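# Sort top-heavy tins into the crate, keep others upright

## Task

Four tins that look identical stand on the tip-test stand, and some of them are top-heavy. Every top-heavy tin must end up inside the grey crate. Every other tin must remain standing upright on the stand, in front of the low stop bar. All of this must hold with no gripper touching or supporting anything, so finish by opening the grippers and moving both arms away.

## Robot and tools

Robot: two xArm6 arms, left_arm and right_arm, each with a two-finger parallel gripper. Base positions in the scene frame: left_arm (+0.043, +0.338, 0) m, right_arm (+0.009, -0.272, 0) m, each yawed slightly (quat_wxyz about (+0.998,0,0,+0.057) and (+0.999,0,0,+0.034)). Scene frame: origin on the table top between the arms, +z up, +x outward over the table, left_arm on the +y side. The names left and right do not mean image sides.

Joint order, used in every command row and every per-joint list in results: shoulder (joint2), elbow (joint3), waist (joint1), forearm roll (joint4), wrist pitch (joint5), wrist roll (joint6). Ranges in rad: shoulder -2.059 to 2.094, elbow -3.927 to 0.192, waist -6.283 to 6.283, forearm roll -6.283 to 6.283, wrist pitch -1.693 to 3.142, wrist roll -6.283 to 6.283. The true ends may differ by up to 0.010 rad. Load limits (N m): waist 47, shoulder 47, elbow 28.2, forearm roll 28.2, wrist pitch 18.8, wrist roll 18.8; a carried object adds load.

A row is always 14 numbers in [-1, 1], covering both arms even if one stays still: left_arm's six joint values then its opening, then right_arm's six joint values then its opening. Joint values are relative offsets, scaled so 1.0 equals 2.036 rad. The opening is absolute: +1 fully open, -1 closed.

execute_actions(actions): a list of actions run in sequence. Each action is a table of up to 15 rows, one row per 1/30 s step; if fewer rows are given, the last one repeats to fill 15 steps. Joint offsets in every row of an action count from the angles the joints had when that action began, not from the preceding row; for a call's first action that means the angles in the latest result. An action that would push a joint more than 0.010 rad outward beyond its range is rejected for both arms; if the first action is malformed or rejected, nothing in the call runs. A joint commanded beyond its real end only goes to that end, and the result may then print "joint sent to its limit". An empty list just returns the current state and images.

move(target, speed, blocking): target is one 14-number row; its joint offsets count from the Joint positions shown in the latest result that has them. All joints travel together so they finish at the same moment, which makes the gripper follow a curve; nothing avoids obstacles or the other arm. speed (rad/s, 0.01 to 2, default 0.5) applies to the joint with the longest travel. Paths take 0.5 to 10 s; longer ones are cut at 10 s. Finger openings are sent at the start. Faster moves hit harder, and aiming past a contact presses harder. The result adds a "move:" line: the ending (done, off_target, moving, held, fault), limits=held or limits=none, and each arm's joint farthest from target. With blocking=false the call returns after 0.5 s while motion continues; before sending more rows or moves, call wait or stop.

wait(seconds): 0 to 10; the arms hold their last command and a running move continues. stop(): brakes a running move, needing some distance; fingers keep going. zoom_image(camera, region): camera is cam_high, cam_low, cam_left_wrist or cam_right_wrist; region [x0, y0, x1, y1] in pixels, at most 504 by 504, origin top-left. read_manual(section): licence texts only, no motion. finished_scene(scene): ends the given scene permanently once the last command has been held; the goal must already be met and stable.

Results: a state line per arm with end_effector_position (m), end_effector_quat_wxyz and velocities in the scene frame; the printed position can be off, more at long reach. Joint positions and Joint velocities list each arm's joints in the order above, then the finger-pad gap in m (0.084 when fully open). Joint targets shows where joints are currently being driven. grip_measured is the measured opening on the command scale. Joint torques carry offsets and noise. "joint command not followed" means a clearance check changed some joint targets. MOTOR HOT appears from 65 °C; at 80 °C an OVER-TEMPERATURE FAULT brakes that arm until it cools.

Motion limits: joint targets move at most 3.14 rad/s, each step stays within 0.623 rad of the measured angle, and a step that would carry the gripper over 70 mm from its measured position is scaled back; large motions may need several actions.

Gripper: fingers point along its +z axis and close along its y axis. end_effector_position lies between the pads, about 2 cm behind the fingertips; closing pushes the tips about 10 mm further along +z. To hold something, keep commanding an opening well below grip_measured; squeeze grows with the gap, up to about 24 N per pad for objects up to about 6 cm wide. Fast closing can squeeze harder.

Cameras: all four give 896x504 images, in the order cam_high, cam_low, cam_left_wrist, cam_right_wrist, with pinhole+radial calibration (K, D, T_world_to_cam) given beforehand; expect errors of a few degrees and millimetres. Wrist camera poses follow their arm's joints.

Cautions: knocking or placing anything off the table fails the task. Avoid arm-to-arm contact, hard presses, drops, slips and slams. Reaching a joint's load limit triggers a torque fault: the arm backs off, holds 10 s and skips the rest of the call. Held parts or loose objects may occasionally be tugged. The robot keeps its last command while you are composing a reply.

Each tool is called after "Emit:" by a JSON object that holds its "method" and its "body", one argument or row to a line.

## Session

Emit:
{"method": "execute_actions", "body": {
  "actions": []
}}

Scene clock: 0.00 s.
left_arm: end_effector_position=(-0.0483, +0.6404, +0.3140) grip_measured=+1.00 end_effector_quat_wxyz=(-0.388, -0.218, +0.818, +0.364) end_effector_velocity=(-0.000, -0.000, -0.000) end_effector_angular_velocity=(+0.000, +0.000, -0.000) | right_arm: end_effector_position=(-0.0967, -0.7388, +0.2785) grip_measured=+1.00 end_effector_quat_wxyz=(-0.415, +0.630, +0.655, +0.048) end_effector_velocity=(-0.000, +0.000, +0.000) end_effector_angular_velocity=(+0.000, -0.001, -0.000)
Joint names: [shoulder, elbow, waist, forearm roll, wrist pitch, wrist roll]
Joint positions: left_arm=[-0.948 -0.301  1.004  1.153  1.397 -2.86   0.084] | right_arm=[ 0.591 -1.974 -1.584 -0.537  2.07   3.068  0.084]
Joint velocities: left_arm=[-0.001  0.    -0.     0.     0.    -0.    -0.   ] | right_arm=[-0.001  0.001 -0.001  0.    -0.    -0.001  0.   ]
Joint torques (N m, as the arm reports them, + toward a larger angle): no reading
Joint targets: left_arm=[-0.948 -0.301 1.004 1.153 1.397 -2.860] | right_arm=[0.591 -1.974 -1.584 -0.537 2.070 3.068]

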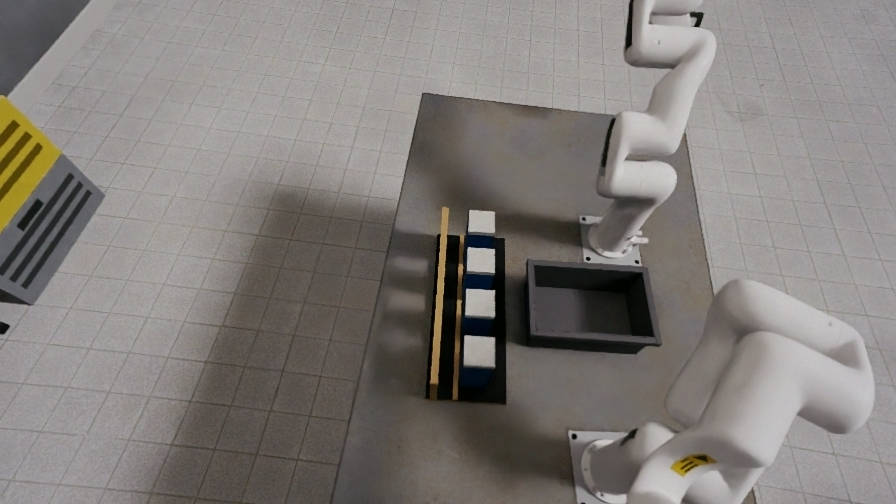

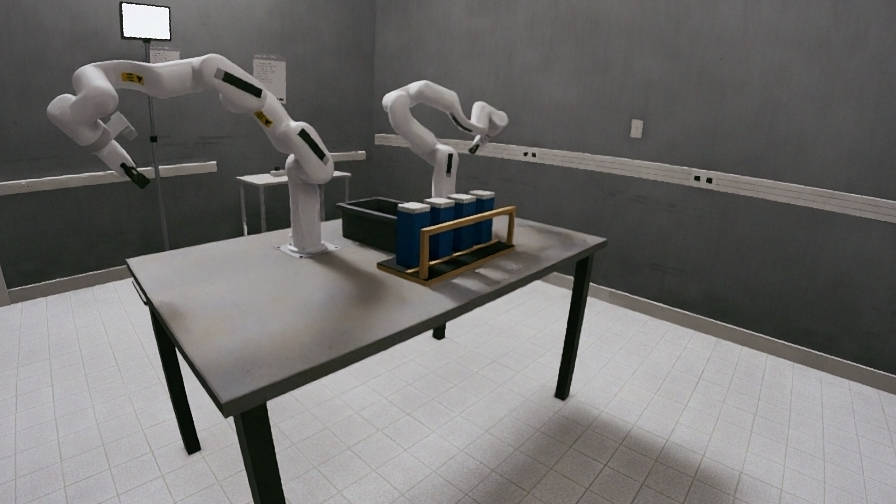

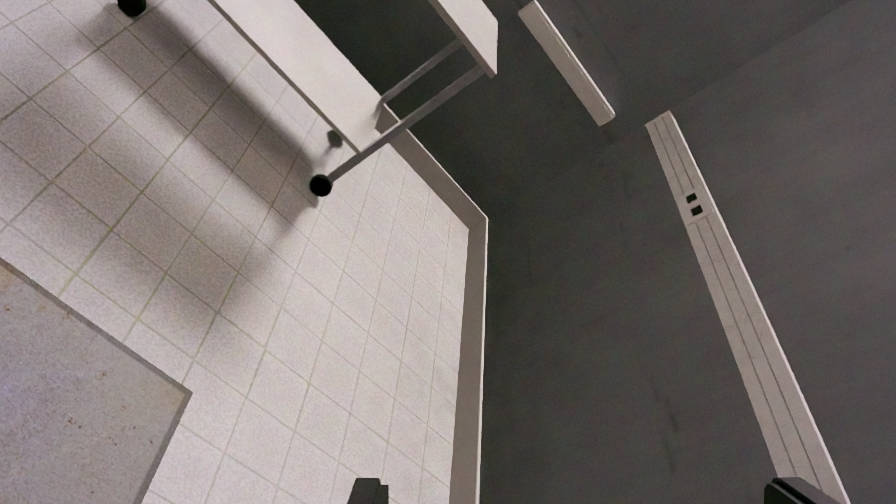

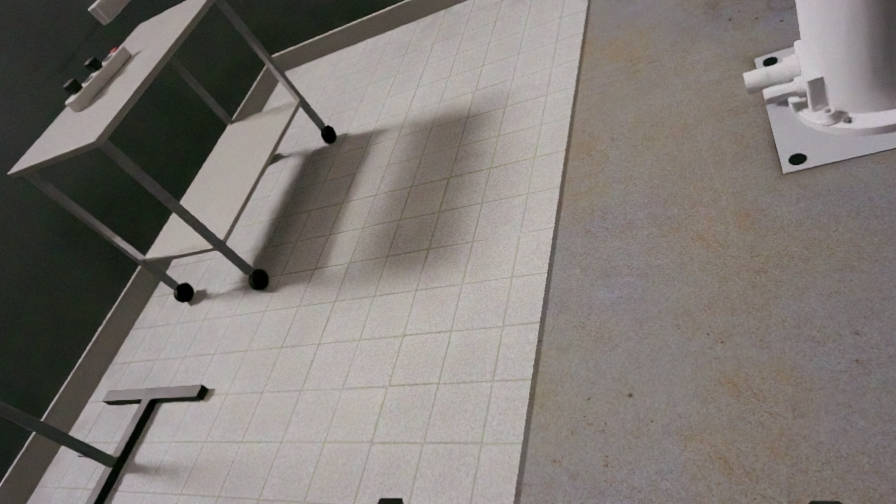

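Emit:
{"method": "zoom_image", "body": {
  "camera": "cam_high",
  "region": [380, 180, 700, 420]
}}

Emit:
{"method": "zoom_image", "body": {
  "camera": "cam_low",
  "region": [320, 170, 540, 300]
}}

Region (380, 180, 700, 420) of cam_high's 896x504 image, scaled by 1.575, with more detail than that image has; it fills the top 378 rows of this view, and the rest is white.

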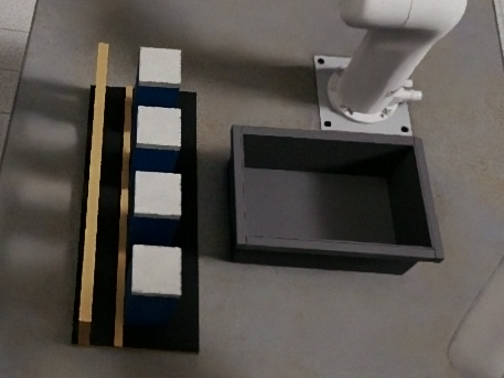

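Region (320, 170, 540, 300) of cam_low's 896x504 image, scaled by 2.291, with more detail than that image has; it fills the top 298 rows of this view, and the rest is white.

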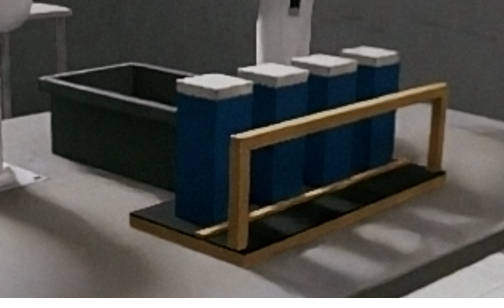

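Emit:
{"method": "move", "body": {
  "target": [0.2264,-0.2583,-0.8792,-0.5663,-0.0408,1.0,1, -0.478,0.5226,1.0,0.2638,-0.3816,-1.0,1],
  "speed": 1.0
}}

Scene clock: 11.20 s.
left_arm: end_effector_position=(+0.3101, +0.1260, +0.2800) grip_measured=+1.00 end_effector_quat_wxyz=(+0.000, +0.997, +0.076, -0.000) end_effector_velocity=(-0.000, +0.000, -0.001) end_effector_angular_velocity=(+0.001, +0.001, -0.001) | right_arm: end_effector_position=(+0.3298, -0.0885, +0.2795) grip_measured=+1.00 end_effector_quat_wxyz=(+0.001, +0.967, -0.253, -0.001) end_effector_velocity=(-0.001, +0.001, +0.001) end_effector_angular_velocity=(+0.002, -0.002, +0.004)
Joint names: [shoulder, elbow, waist, forearm roll, wrist pitch, wrist roll]
Joint positions: left_arm=[-0.487 -0.827 -0.786 -0.     1.314 -0.825  0.084] | right_arm=[-0.382 -0.91   0.452 -0.     1.294  1.033  0.084]
Joint velocities: left_arm=[ 0.     0.001 -0.     0.     0.     0.    -0.   ] | right_arm=[-0.003  0.001  0.002  0.001 -0.001 -0.002  0.   ]
Joint torques (N m, as the arm reports them, + toward a larger angle): left_arm=[ -9.51 -12.33  -1.52  -0.63  -2.08  -0.7 ] | right_arm=[-18.64 -13.99  -2.12  -0.66  -1.37   0.51]
Joint targets: left_arm=[-0.487 -0.827 -0.786 -0.000 1.314 -0.825] | right_arm=[-0.382 -0.910 0.452 -0.000 1.294 1.033]
move: done; limits=none; left_arm: farthest joint: the waist, 0.000 radians from its target (1.790 radians at the start); right_arm: farthest joint: the wrist pitch, 0.001 radians from its target (0.777 radians at the start)
camera_calibration (this result's frames):
cam_left_wrist: T_world_to_cam=[[0.176864, -0.98416, 0.0121519, 0.0908829], [-0.984214, -0.176765, 0.00875877, 0.390505], [-0.006472, -0.0135092, -0.999888, 0.417719], [0, 0, 0, 1]] pos_world=[0.37097, 0.164114, 0.413147]
cam_right_wrist: T_world_to_cam=[[-0.506134, -0.862453, -0.00155589, 0.123222], [-0.862451, 0.506137, -0.00204076, 0.396651], [0.00254755, 0.000308978, -0.999997, 0.410625], [0, 0, 0, 1]] pos_world=[0.403413, -0.0946129, 0.411625]

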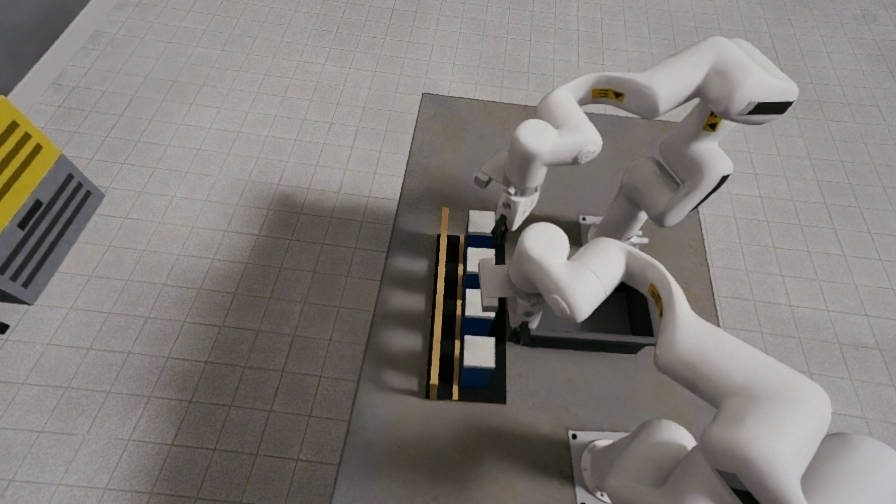

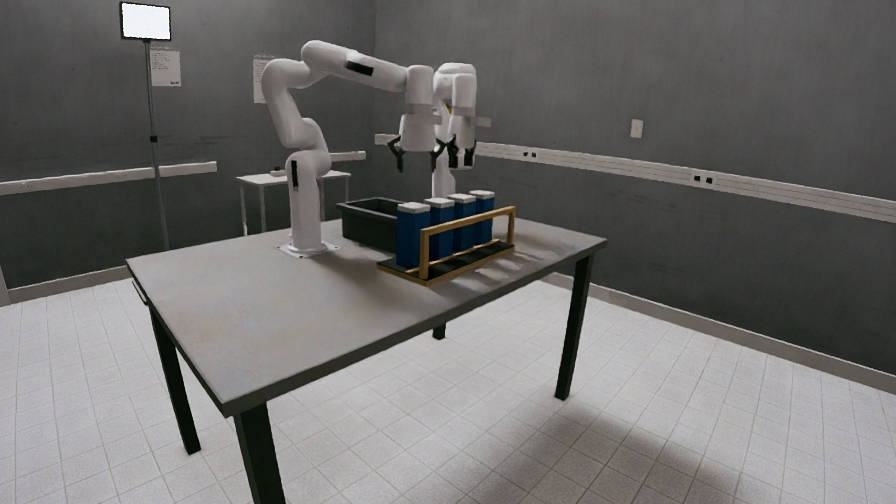

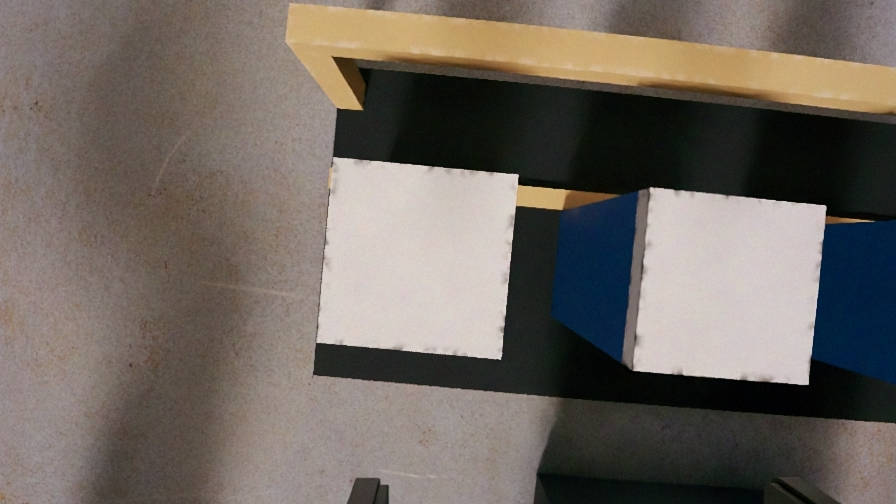

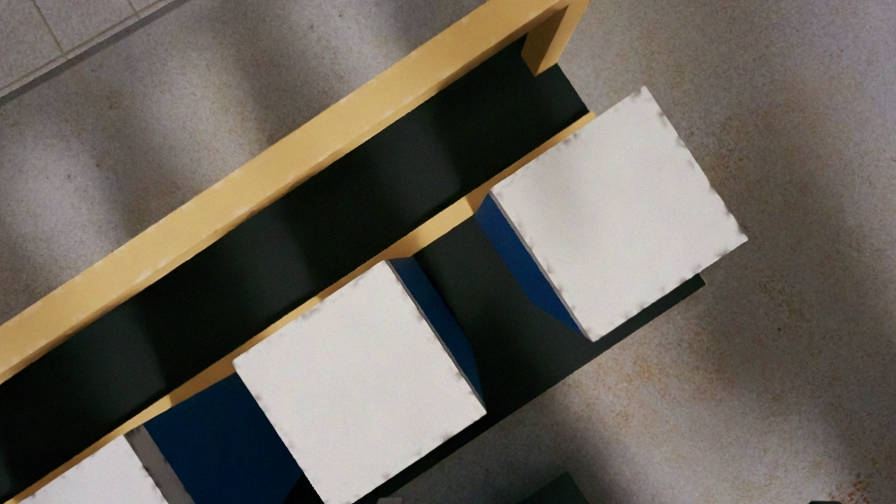

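Emit:
{"method": "move", "body": {
  "target": [0.0575,0.112,-0.0138,0,-0.1694,0.0172,1, 0.014,0.146,-0.0123,0,-0.161,-0.3085,1],
  "speed": 0.6
}}

Scene clock: 15.33 s.
left_arm: end_effector_position=(+0.3103, +0.1134, +0.1703) grip_measured=+1.00 end_effector_quat_wxyz=(+0.000, +0.999, +0.045, -0.000) end_effector_velocity=(-0.000, -0.000, -0.000) end_effector_angular_velocity=(+0.000, -0.000, -0.001) | right_arm: end_effector_position=(+0.3201, -0.1042, +0.1702) grip_measured=+1.00 end_effector_quat_wxyz=(-0.000, +0.999, +0.045, +0.000) end_effector_velocity=(-0.001, +0.000, -0.001) end_effector_angular_velocity=(-0.000, +0.001, +0.004)
Joint names: [shoulder, elbow, waist, forearm roll, wrist pitch, wrist roll]
Joint positions: left_arm=[-0.37  -0.599 -0.814 -0.     0.97  -0.79   0.084] | right_arm=[-0.353 -0.613  0.427 -0.     0.966  0.405  0.084]
Joint velocities: left_arm=[ 0.     0.001 -0.001  0.001 -0.001 -0.    -0.   ] | right_arm=[ 0.001  0.003  0.001  0.001 -0.002 -0.003  0.   ]
Joint torques (N m, as the arm reports them, + toward a larger angle): left_arm=[-10.6  -11.61  -1.94  -0.24  -2.11  -0.87] | right_arm=[-18.3  -13.37  -1.96  -0.64  -1.35   0.41]
Joint targets: left_arm=[-0.370 -0.599 -0.814 -0.000 0.970 -0.790] | right_arm=[-0.353 -0.613 0.427 -0.000 0.966 0.405]
move: done; limits=none; left_arm: farthest joint: the waist, 0.000 radians from its target (0.028 radians at the start); right_arm: farthest joint: the waist, 0.000 radians from its target (0.025 radians at the start)
camera_calibration (this result's frames):
cam_left_wrist: T_world_to_cam=[[0.114528, -0.993345, 0.0121914, 0.100095], [-0.993394, -0.114426, 0.00869549, 0.385214], [-0.0072426, -0.0131068, -0.999888, 0.308003], [0, 0, 0, 1]] pos_world=[0.373436, 0.147545, 0.303399]
cam_right_wrist: T_world_to_cam=[[0.0720469, -0.997396, -0.00329085, -0.0942412], [-0.997397, -0.0720361, -0.00330323, 0.37922], [0.00305756, 0.00352027, -0.999989, 0.301448], [0, 0, 0, 1]] pos_world=[0.384101, -0.0677394, 0.302388]

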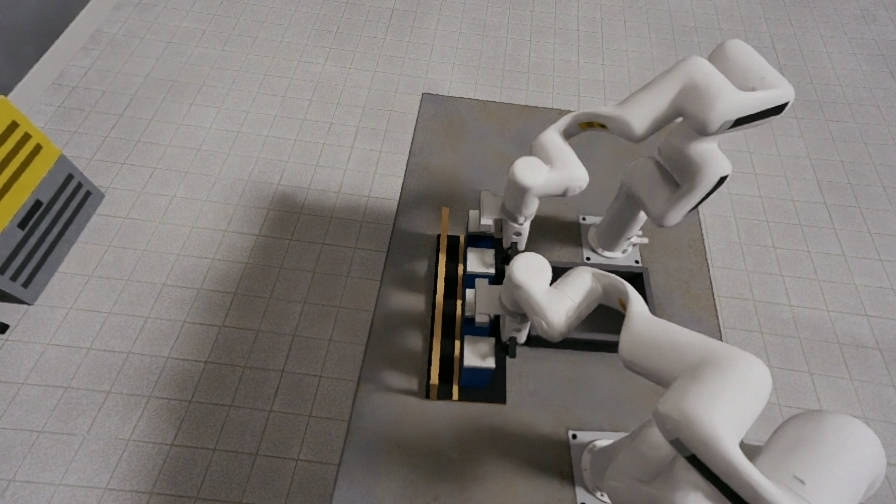

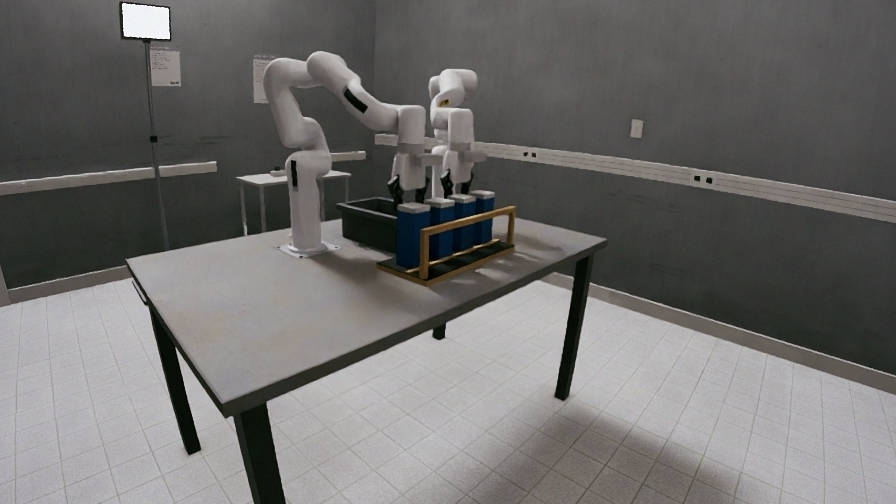

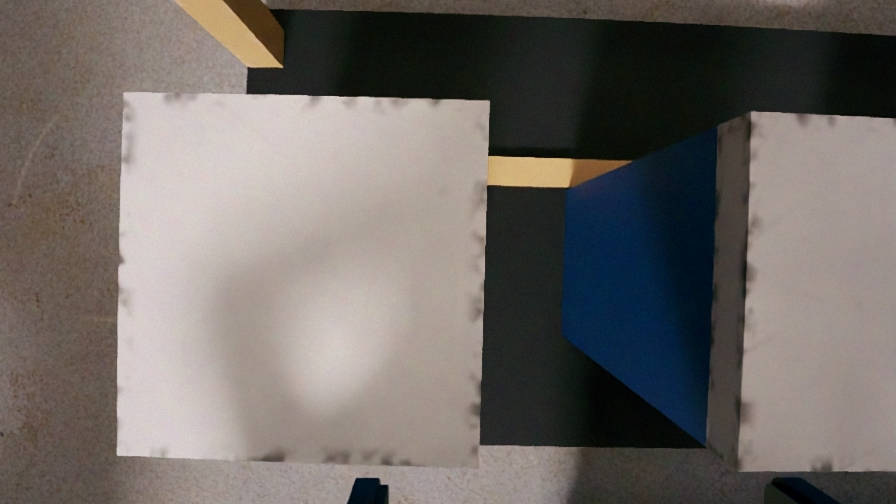

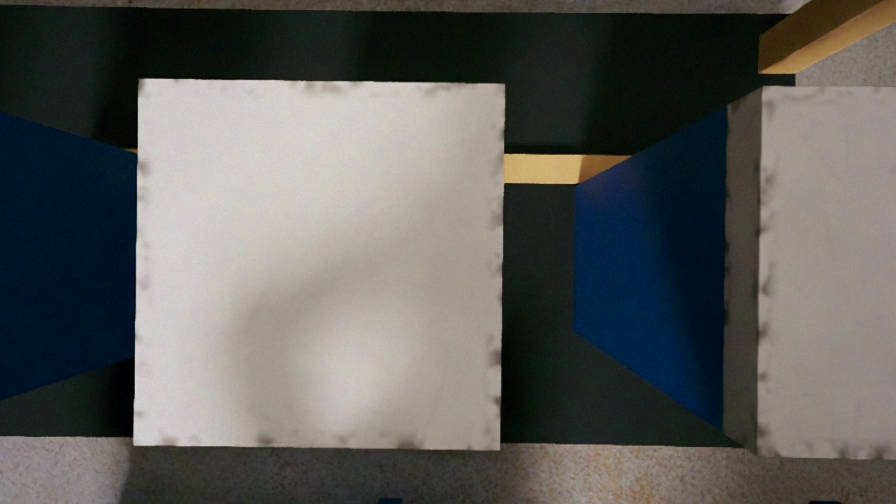

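Emit:
{"method": "move", "body": {
  "target": [0.0864,-0.0791,0.0575,0,-0.0079,0.0575,1, 0.1058,-0.1002,-0.0305,0,-0.0054,-0.0305,1],
  "speed": 0.12
}}

Emit:
{"method": "zoom_image", "body": {
  "camera": "cam_low",
  "region": [320, 130, 560, 300]
}}

Scene clock: 18.97 s.
left_arm: end_effector_position=(+0.3753, +0.1191, +0.1703) grip_measured=+1.00 end_effector_quat_wxyz=(+0.000, +0.999, +0.045, +0.000) end_effector_velocity=(+0.001, +0.000, -0.001) end_effector_angular_velocity=(+0.001, +0.000, +0.000) | right_arm: end_effector_position=(+0.3848, -0.0985, +0.1702) grip_measured=+1.00 end_effector_quat_wxyz=(+0.000, +0.999, +0.045, +0.000) end_effector_velocity=(+0.001, +0.000, -0.000) end_effector_angular_velocity=(+0.000, +0.000, -0.000)
Joint names: [shoulder, elbow, waist, forearm roll, wrist pitch, wrist roll]
Joint positions: left_arm=[-0.195 -0.76  -0.697 -0.     0.954 -0.673  0.084] | right_arm=[-0.138 -0.817  0.365 -0.     0.955  0.343  0.084]
Joint velocities: left_arm=[ 0.003 -0.001  0.002  0.    -0.001  0.001  0.   ] | right_arm=[ 0.003 -0.002 -0.001  0.001 -0.    -0.001 -0.   ]
Joint torques (N m, as the arm reports them, + toward a larger angle): left_arm=[-13.23 -12.5    0.98   0.31  -3.88  -1.43] | right_arm=[-24.05 -13.35  -2.01  -0.62  -1.47   0.39]
Joint targets: left_arm=[-0.194 -0.760 -0.697 -0.000 0.954 -0.673] | right_arm=[-0.138 -0.817 0.365 -0.000 0.955 0.343]
move: done; limits=none; left_arm: farthest joint: the waist, 0.001 radians from its target (0.117 radians at the start); right_arm: farthest joint: the shoulder, 0.001 radians from its target (0.216 radians at the start)
camera_calibration (this result's frames):
cam_left_wrist: T_world_to_cam=[[0.11402, -0.993398, 0.0126675, 0.0984794], [-0.993455, -0.11392, 0.00835756, 0.450391], [-0.00685931, -0.0135375, -0.999885, 0.308477], [0, 0, 0, 1]] pos_world=[0.43833, 0.153314, 0.30343]
cam_right_wrist: T_world_to_cam=[[0.0720916, -0.997393, -0.00312824, -0.0931835], [-0.997394, -0.0720825, -0.00292445, 0.444046], [0.00269133, 0.00333092, -0.999991, 0.301345], [0, 0, 0, 1]] pos_world=[0.448795, -0.0619364, 0.302349]

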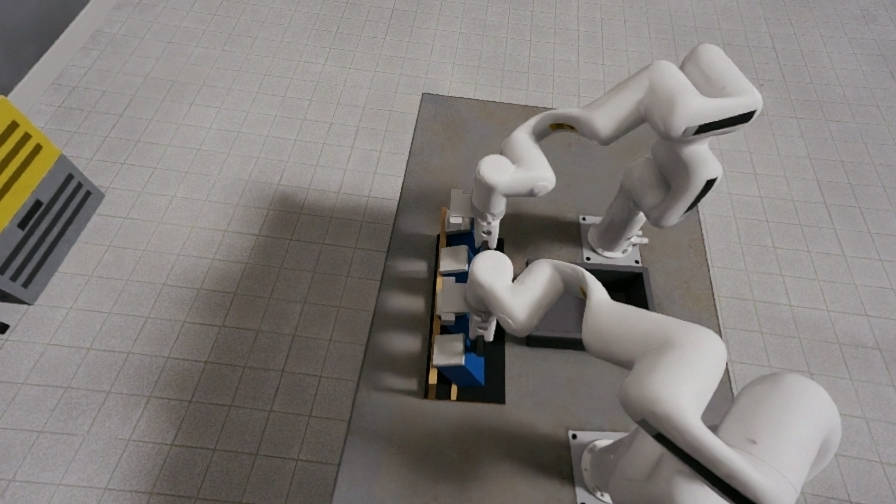

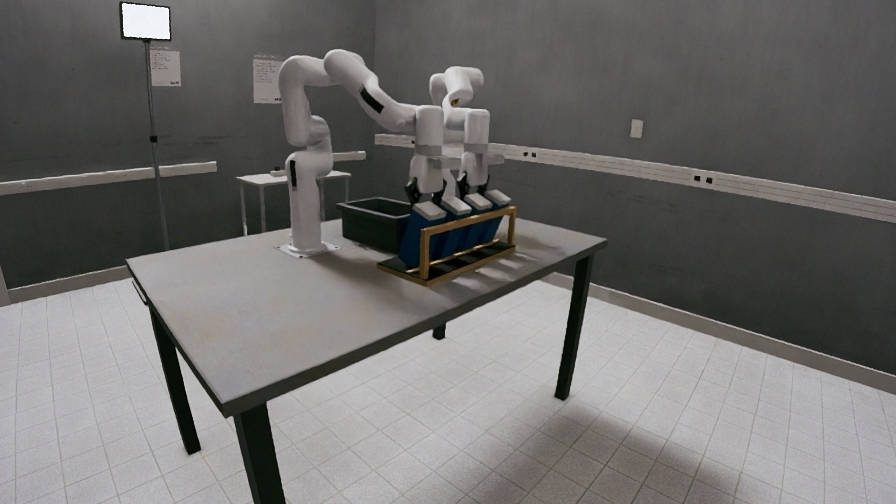

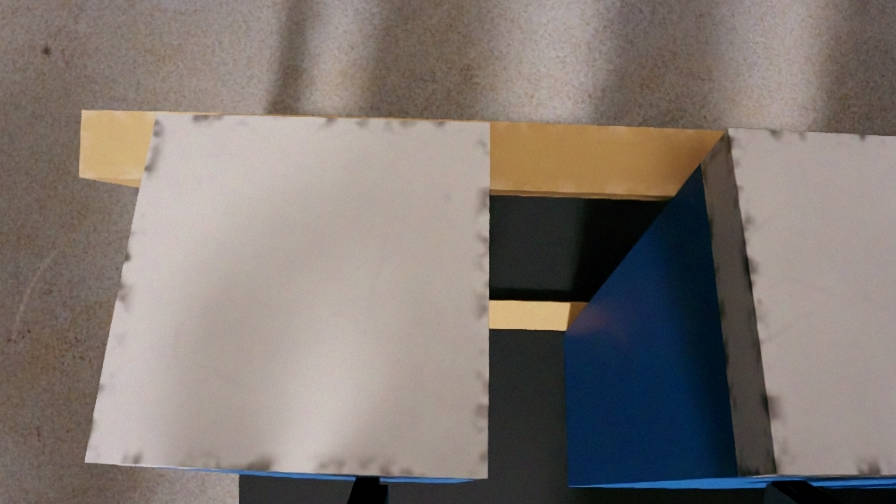

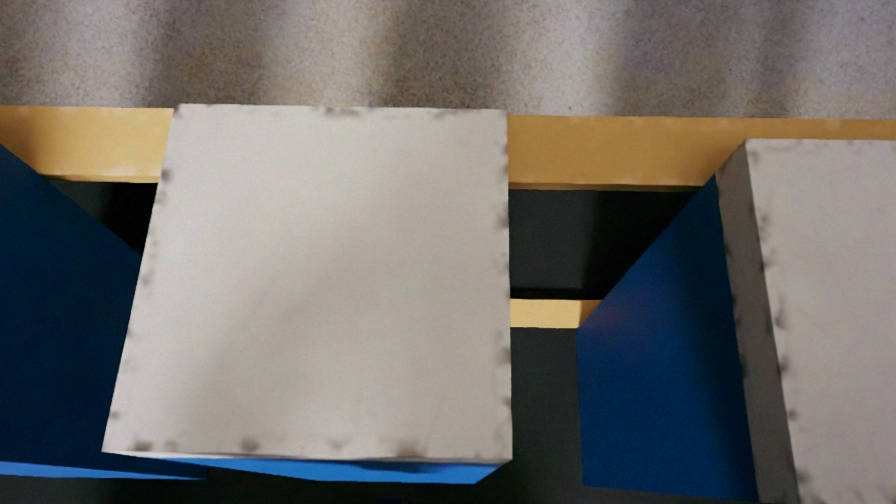

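Region (320, 130, 560, 300) of cam_low's 896x504 image, scaled by 2.100, with more detail than that image has; it fills the top 357 rows of this view, and the rest is white.

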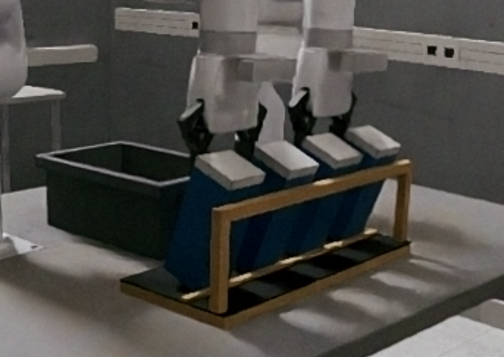

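Emit:
{"method": "move", "body": {
  "target": [-0.0864,0.0791,-0.0575,0,0.0079,-0.0575,1, -0.1058,0.1002,0.0305,0,0.0054,0.0305,1],
  "speed": 0.12
}}

Emit:
{"method": "zoom_image", "body": {
  "camera": "cam_low",
  "region": [320, 130, 560, 300]
}}

Scene clock: 21.57 s.
left_arm: end_effector_position=(+0.3101, +0.1134, +0.1701) grip_measured=+1.00 end_effector_quat_wxyz=(-0.000, +0.999, +0.045, -0.000) end_effector_velocity=(-0.000, +0.000, +0.000) end_effector_angular_velocity=(-0.001, -0.000, +0.000) | right_arm: end_effector_position=(+0.3201, -0.1042, +0.1702) grip_measured=+1.00 end_effector_quat_wxyz=(-0.000, +0.999, +0.045, +0.000) end_effector_velocity=(-0.000, +0.000, +0.000) end_effector_angular_velocity=(+0.001, -0.001, +0.000)
Joint names: [shoulder, elbow, waist, forearm roll, wrist pitch, wrist roll]
Joint positions: left_arm=[-0.37  -0.599 -0.814 -0.     0.97  -0.789  0.084] | right_arm=[-0.353 -0.613  0.427 -0.     0.966  0.405  0.084]
Joint velocities: left_arm=[-0.002  0.001 -0.001 -0.     0.    -0.001  0.   ] | right_arm=[-0.002  0.001  0.001  0.     0.001  0.     0.   ]
Joint torques (N m, as the arm reports them, + toward a larger angle): left_arm=[-10.93 -11.53  -1.68  -0.47  -2.01  -0.89] | right_arm=[-18.53 -13.45  -2.15  -0.53  -1.33   0.39]
Joint targets: left_arm=[-0.370 -0.599 -0.815 -0.000 0.970 -0.790] | right_arm=[-0.354 -0.613 0.427 -0.000 0.966 0.405]
move: done; limits=none; left_arm: farthest joint: the shoulder, 0.001 radians from its target (0.177 radians at the start); right_arm: farthest joint: the waist, 0.000 radians from its target (0.063 radians at the start)
camera_calibration (this result's frames):
cam_left_wrist: T_world_to_cam=[[0.114084, -0.993401, 0.0118079, 0.100346], [-0.99344, -0.113979, 0.0092591, 0.384806], [-0.00785215, -0.0127867, -0.999887, 0.308013], [0, 0, 0, 1]] pos_world=[0.373253, 0.147482, 0.303231]
cam_right_wrist: T_world_to_cam=[[0.0720593, -0.997395, -0.00330007, -0.094236], [-0.997396, -0.0720485, -0.00330559, 0.37922], [0.00305922, 0.00352968, -0.999989, 0.301447], [0, 0, 0, 1]] pos_world=[0.3841, -0.0677324, 0.302387]

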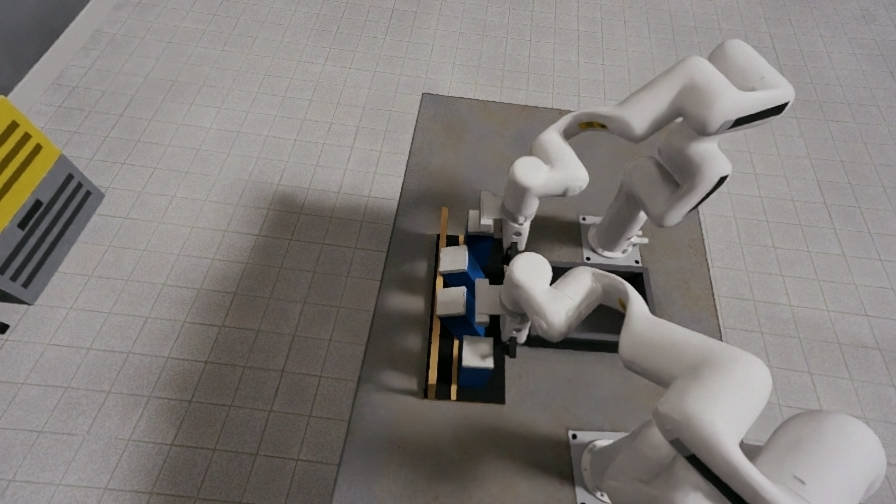

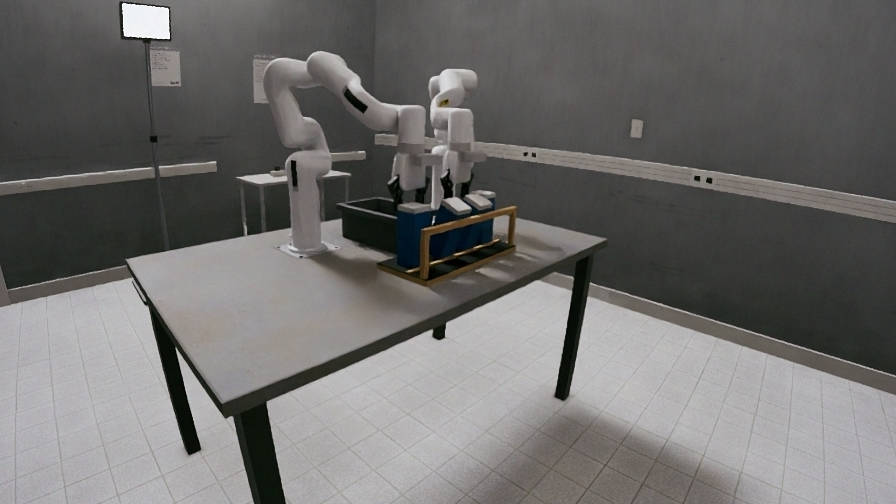

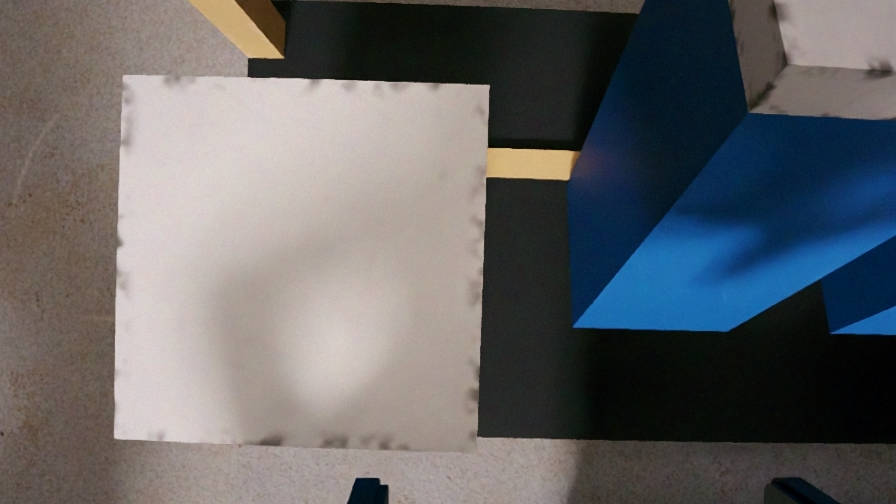

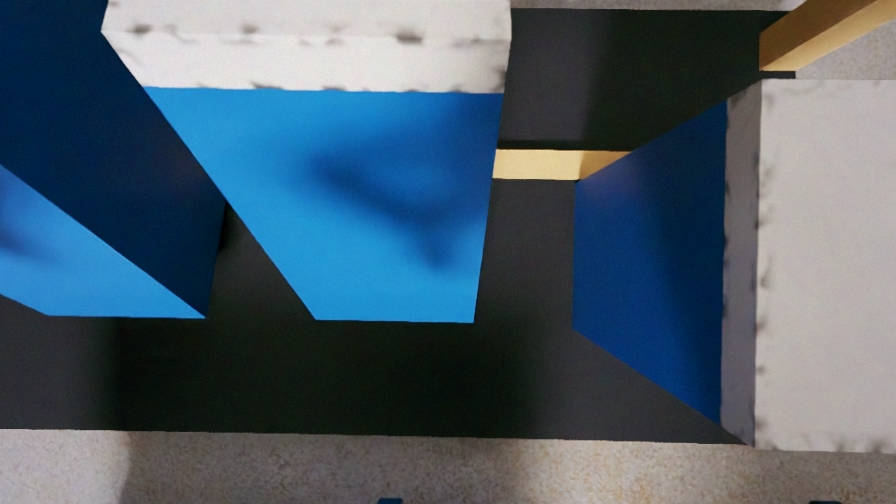

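Region (320, 130, 560, 300) of cam_low's 896x504 image, scaled by 2.100, with more detail than that image has; it fills the top 357 rows of this view, and the rest is white.

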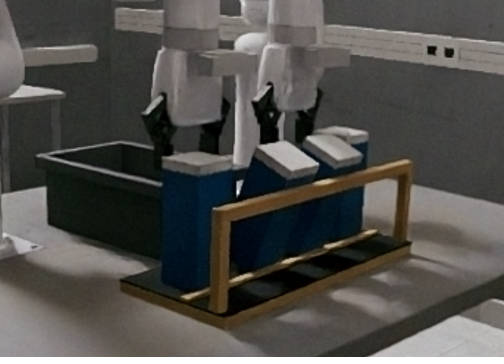

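Emit:
{"method": "move", "body": {
  "target": [-0.0575,-0.112,0,0,0.169,0,1, -0.041,-0.0963,0,0,0.1375,0,1],
  "speed": 0.6
}}

Scene clock: 25.93 s.
left_arm: end_effector_position=(+0.3040, +0.1185, +0.2798) grip_measured=+1.00 end_effector_quat_wxyz=(+0.000, +0.999, +0.045, -0.000) end_effector_velocity=(+0.000, -0.000, +0.002) end_effector_angular_velocity=(-0.002, -0.002, +0.000) | right_arm: end_effector_position=(+0.3198, -0.1044, +0.2599) grip_measured=+1.00 end_effector_quat_wxyz=(+0.000, +0.999, +0.045, -0.000) end_effector_velocity=(+0.000, +0.000, +0.002) end_effector_angular_velocity=(+0.002, -0.003, -0.000)
Joint names: [shoulder, elbow, waist, forearm roll, wrist pitch, wrist roll]
Joint positions: left_arm=[-0.487 -0.827 -0.814 -0.     1.314 -0.789  0.084] | right_arm=[-0.437 -0.809  0.427 -0.     1.246  0.405  0.084]
Joint velocities: left_arm=[-0.002 -0.003  0.    -0.     0.002 -0.    -0.   ] | right_arm=[-0.002 -0.003 -0.    -0.     0.002  0.     0.   ]
Joint torques (N m, as the arm reports them, + toward a larger angle): left_arm=[ -9.73 -12.29  -1.85  -0.53  -2.03  -0.96] | right_arm=[-17.22 -14.06  -2.13  -0.59  -1.36   0.42]
Joint targets: left_arm=[-0.487 -0.827 -0.814 -0.000 1.314 -0.789] | right_arm=[-0.437 -0.809 0.427 -0.000 1.246 0.405]
move: done; limits=none; left_arm: farthest joint: the waist, 0.000 radians from its target (0.001 radians at the start); right_arm: farthest joint: the waist, 0.000 radians from its target (0.000 radians at the start)
camera_calibration (this result's frames):
cam_left_wrist: T_world_to_cam=[[0.113975, -0.993409, 0.0122081, 0.104752], [-0.993455, -0.11387, 0.00894403, 0.378391], [-0.00749493, -0.0131476, -0.999885, 0.417635], [0, 0, 0, 1]] pos_world=[0.367106, 0.15264, 0.412924]
cam_right_wrist: T_world_to_cam=[[0.072028, -0.997398, -0.00296613, -0.0941634], [-0.9974, -0.0720204, -0.00259268, 0.379023], [0.00237232, 0.00314516, -0.999992, 0.391362], [0, 0, 0, 1]] pos_world=[0.383891, -0.067852, 0.392062]

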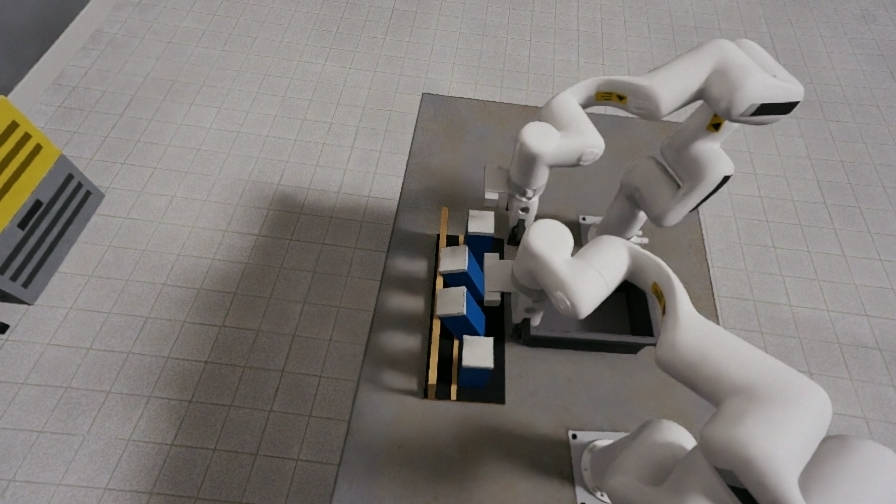

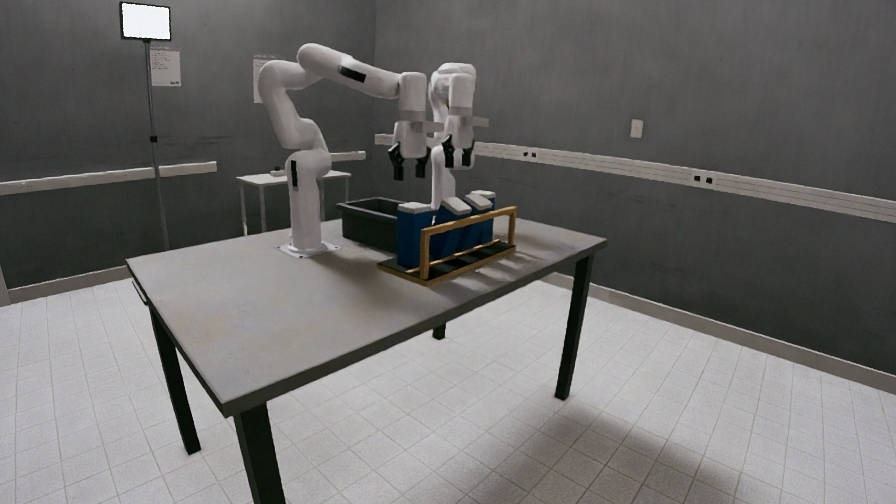

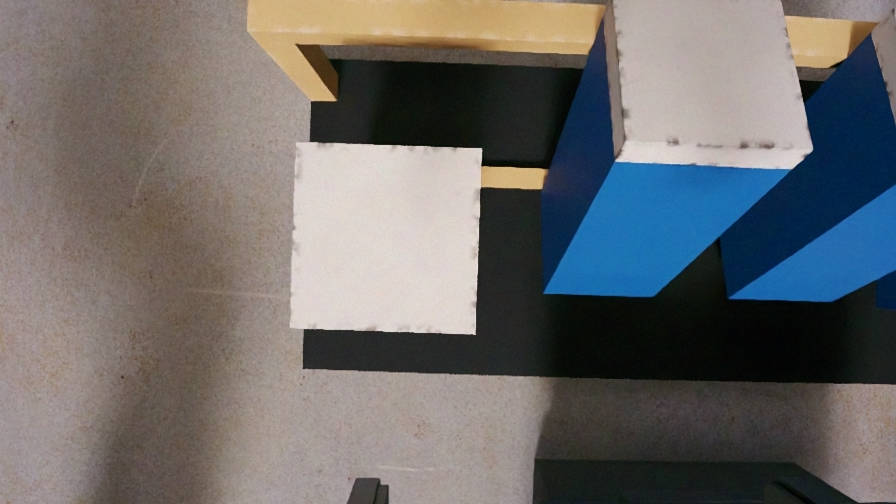

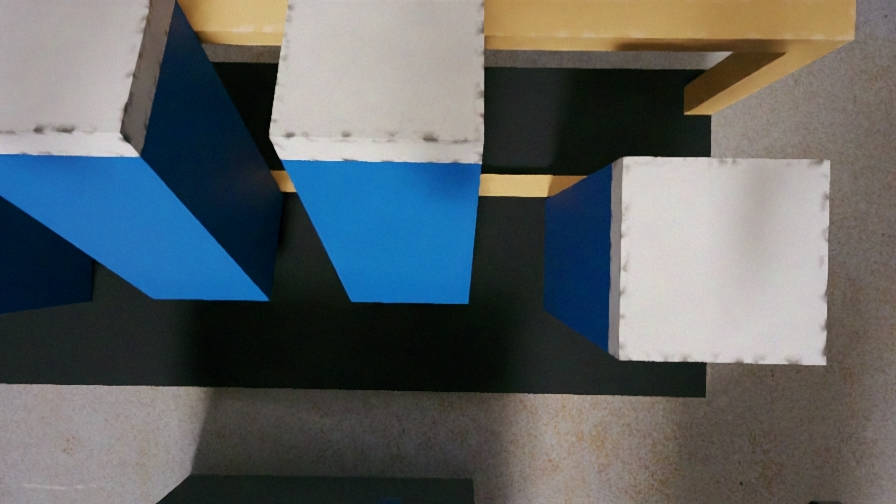

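Emit:
{"method": "move", "body": {
  "target": [0,0,0.2947,0,0,0,1, 0.3978,-0.4327,0.0172,0,0.0349,0.0172,1],
  "speed": 0.8
}}

Scene clock: 28.60 s.
left_arm: end_effector_position=(+0.3825, +0.3040, +0.2798) grip_measured=+1.00 end_effector_quat_wxyz=(+0.000, +0.941, +0.338, -0.000) end_effector_velocity=(+0.000, +0.001, +0.000) end_effector_angular_velocity=(+0.000, -0.001, +0.002) | right_arm: end_effector_position=(+0.5096, +0.0212, +0.2500) grip_measured=+1.00 end_effector_quat_wxyz=(+0.000, +0.999, +0.045, -0.000) end_effector_velocity=(+0.000, +0.000, -0.000) end_effector_angular_velocity=(+0.001, -0.000, -0.001)
Joint names: [shoulder, elbow, waist, forearm roll, wrist pitch, wrist roll]
Joint positions: left_arm=[-0.487 -0.827 -0.215 -0.     1.314 -0.789  0.084] | right_arm=[ 0.373 -1.69   0.462 -0.     1.317  0.44   0.084]
Joint velocities: left_arm=[-0.    -0.001  0.002  0.     0.    -0.     0.   ] | right_arm=[ 0.002 -0.002  0.     0.    -0.001  0.001 -0.   ]
Joint torques (N m, as the arm reports them, + toward a larger angle): left_arm=[ -9.38 -12.25  -1.99  -0.53  -2.13  -0.9 ] | right_arm=[-38.49 -14.18  -2.12  -0.64  -1.32   0.4 ]
Joint targets: left_arm=[-0.487 -0.827 -0.214 -0.000 1.314 -0.789] | right_arm=[0.373 -1.690 0.462 -0.000 1.317 0.440]
move: done; limits=none; left_arm: farthest joint: the waist, 0.001 radians from its target (0.600 radians at the start); right_arm: farthest joint: the waist, 0.000 radians from its target (0.035 radians at the start)
camera_calibration (this result's frames):
cam_left_wrist: T_world_to_cam=[[0.65468, -0.755807, 0.0122174, 0.00101518], [-0.755905, -0.65462, 0.00895653, 0.551063], [0.00122836, -0.0150989, -0.999885, 0.417918], [0, 0, 0, 1]] pos_world=[0.415373, 0.367814, 0.412922]
cam_right_wrist: T_world_to_cam=[[0.0720023, -0.9974, -0.00306904, 0.0174459], [-0.997401, -0.0719937, -0.00283491, 0.577349], [0.00260659, 0.00326518, -0.999991, 0.380452], [0, 0, 0, 1]] pos_world=[0.5736, 0.0577237, 0.382138]

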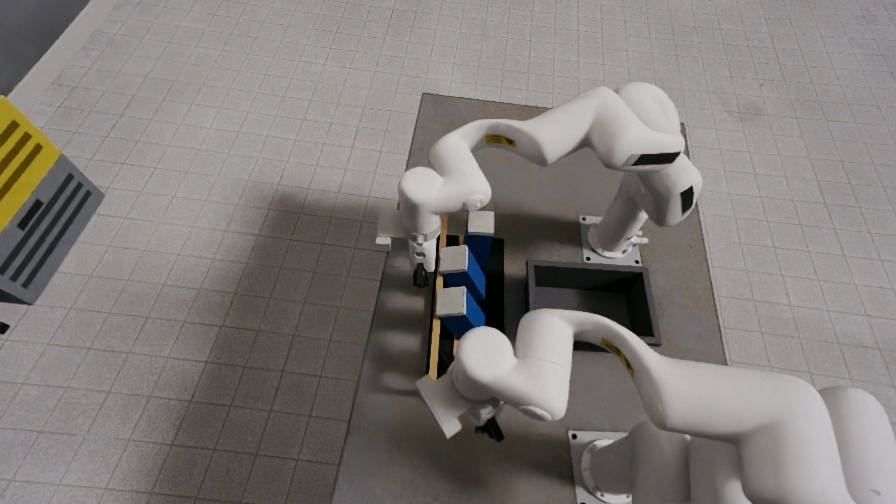

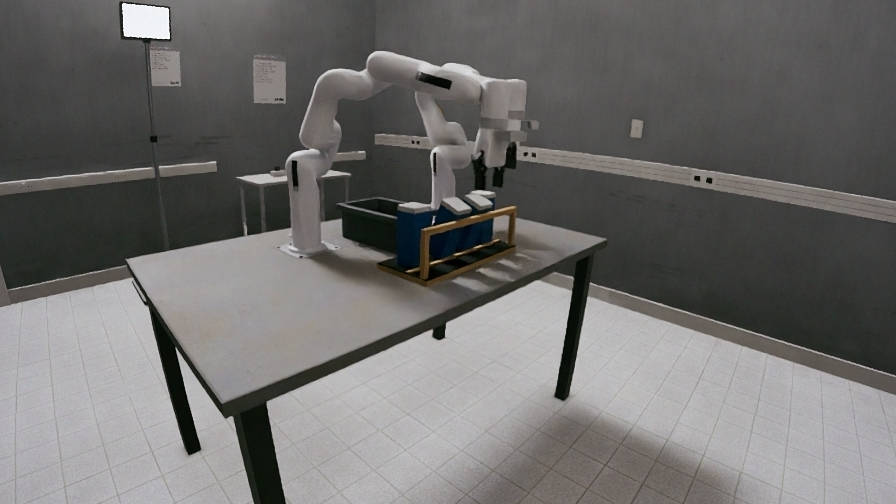

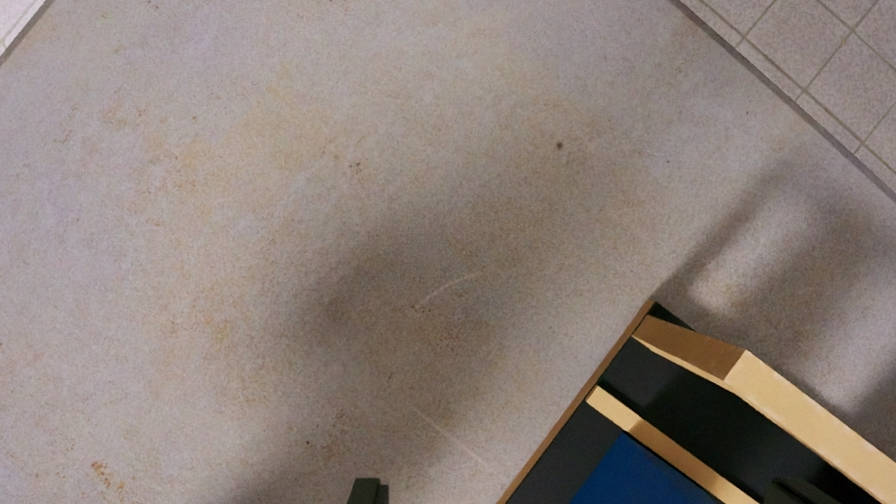

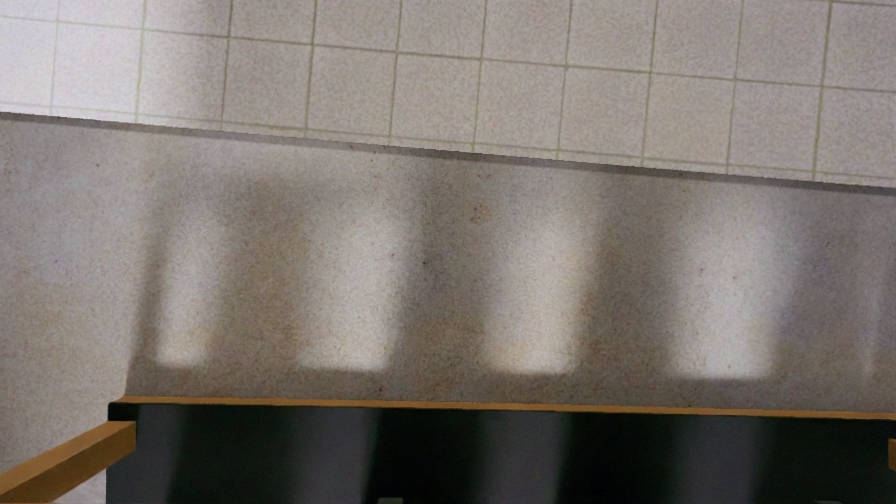

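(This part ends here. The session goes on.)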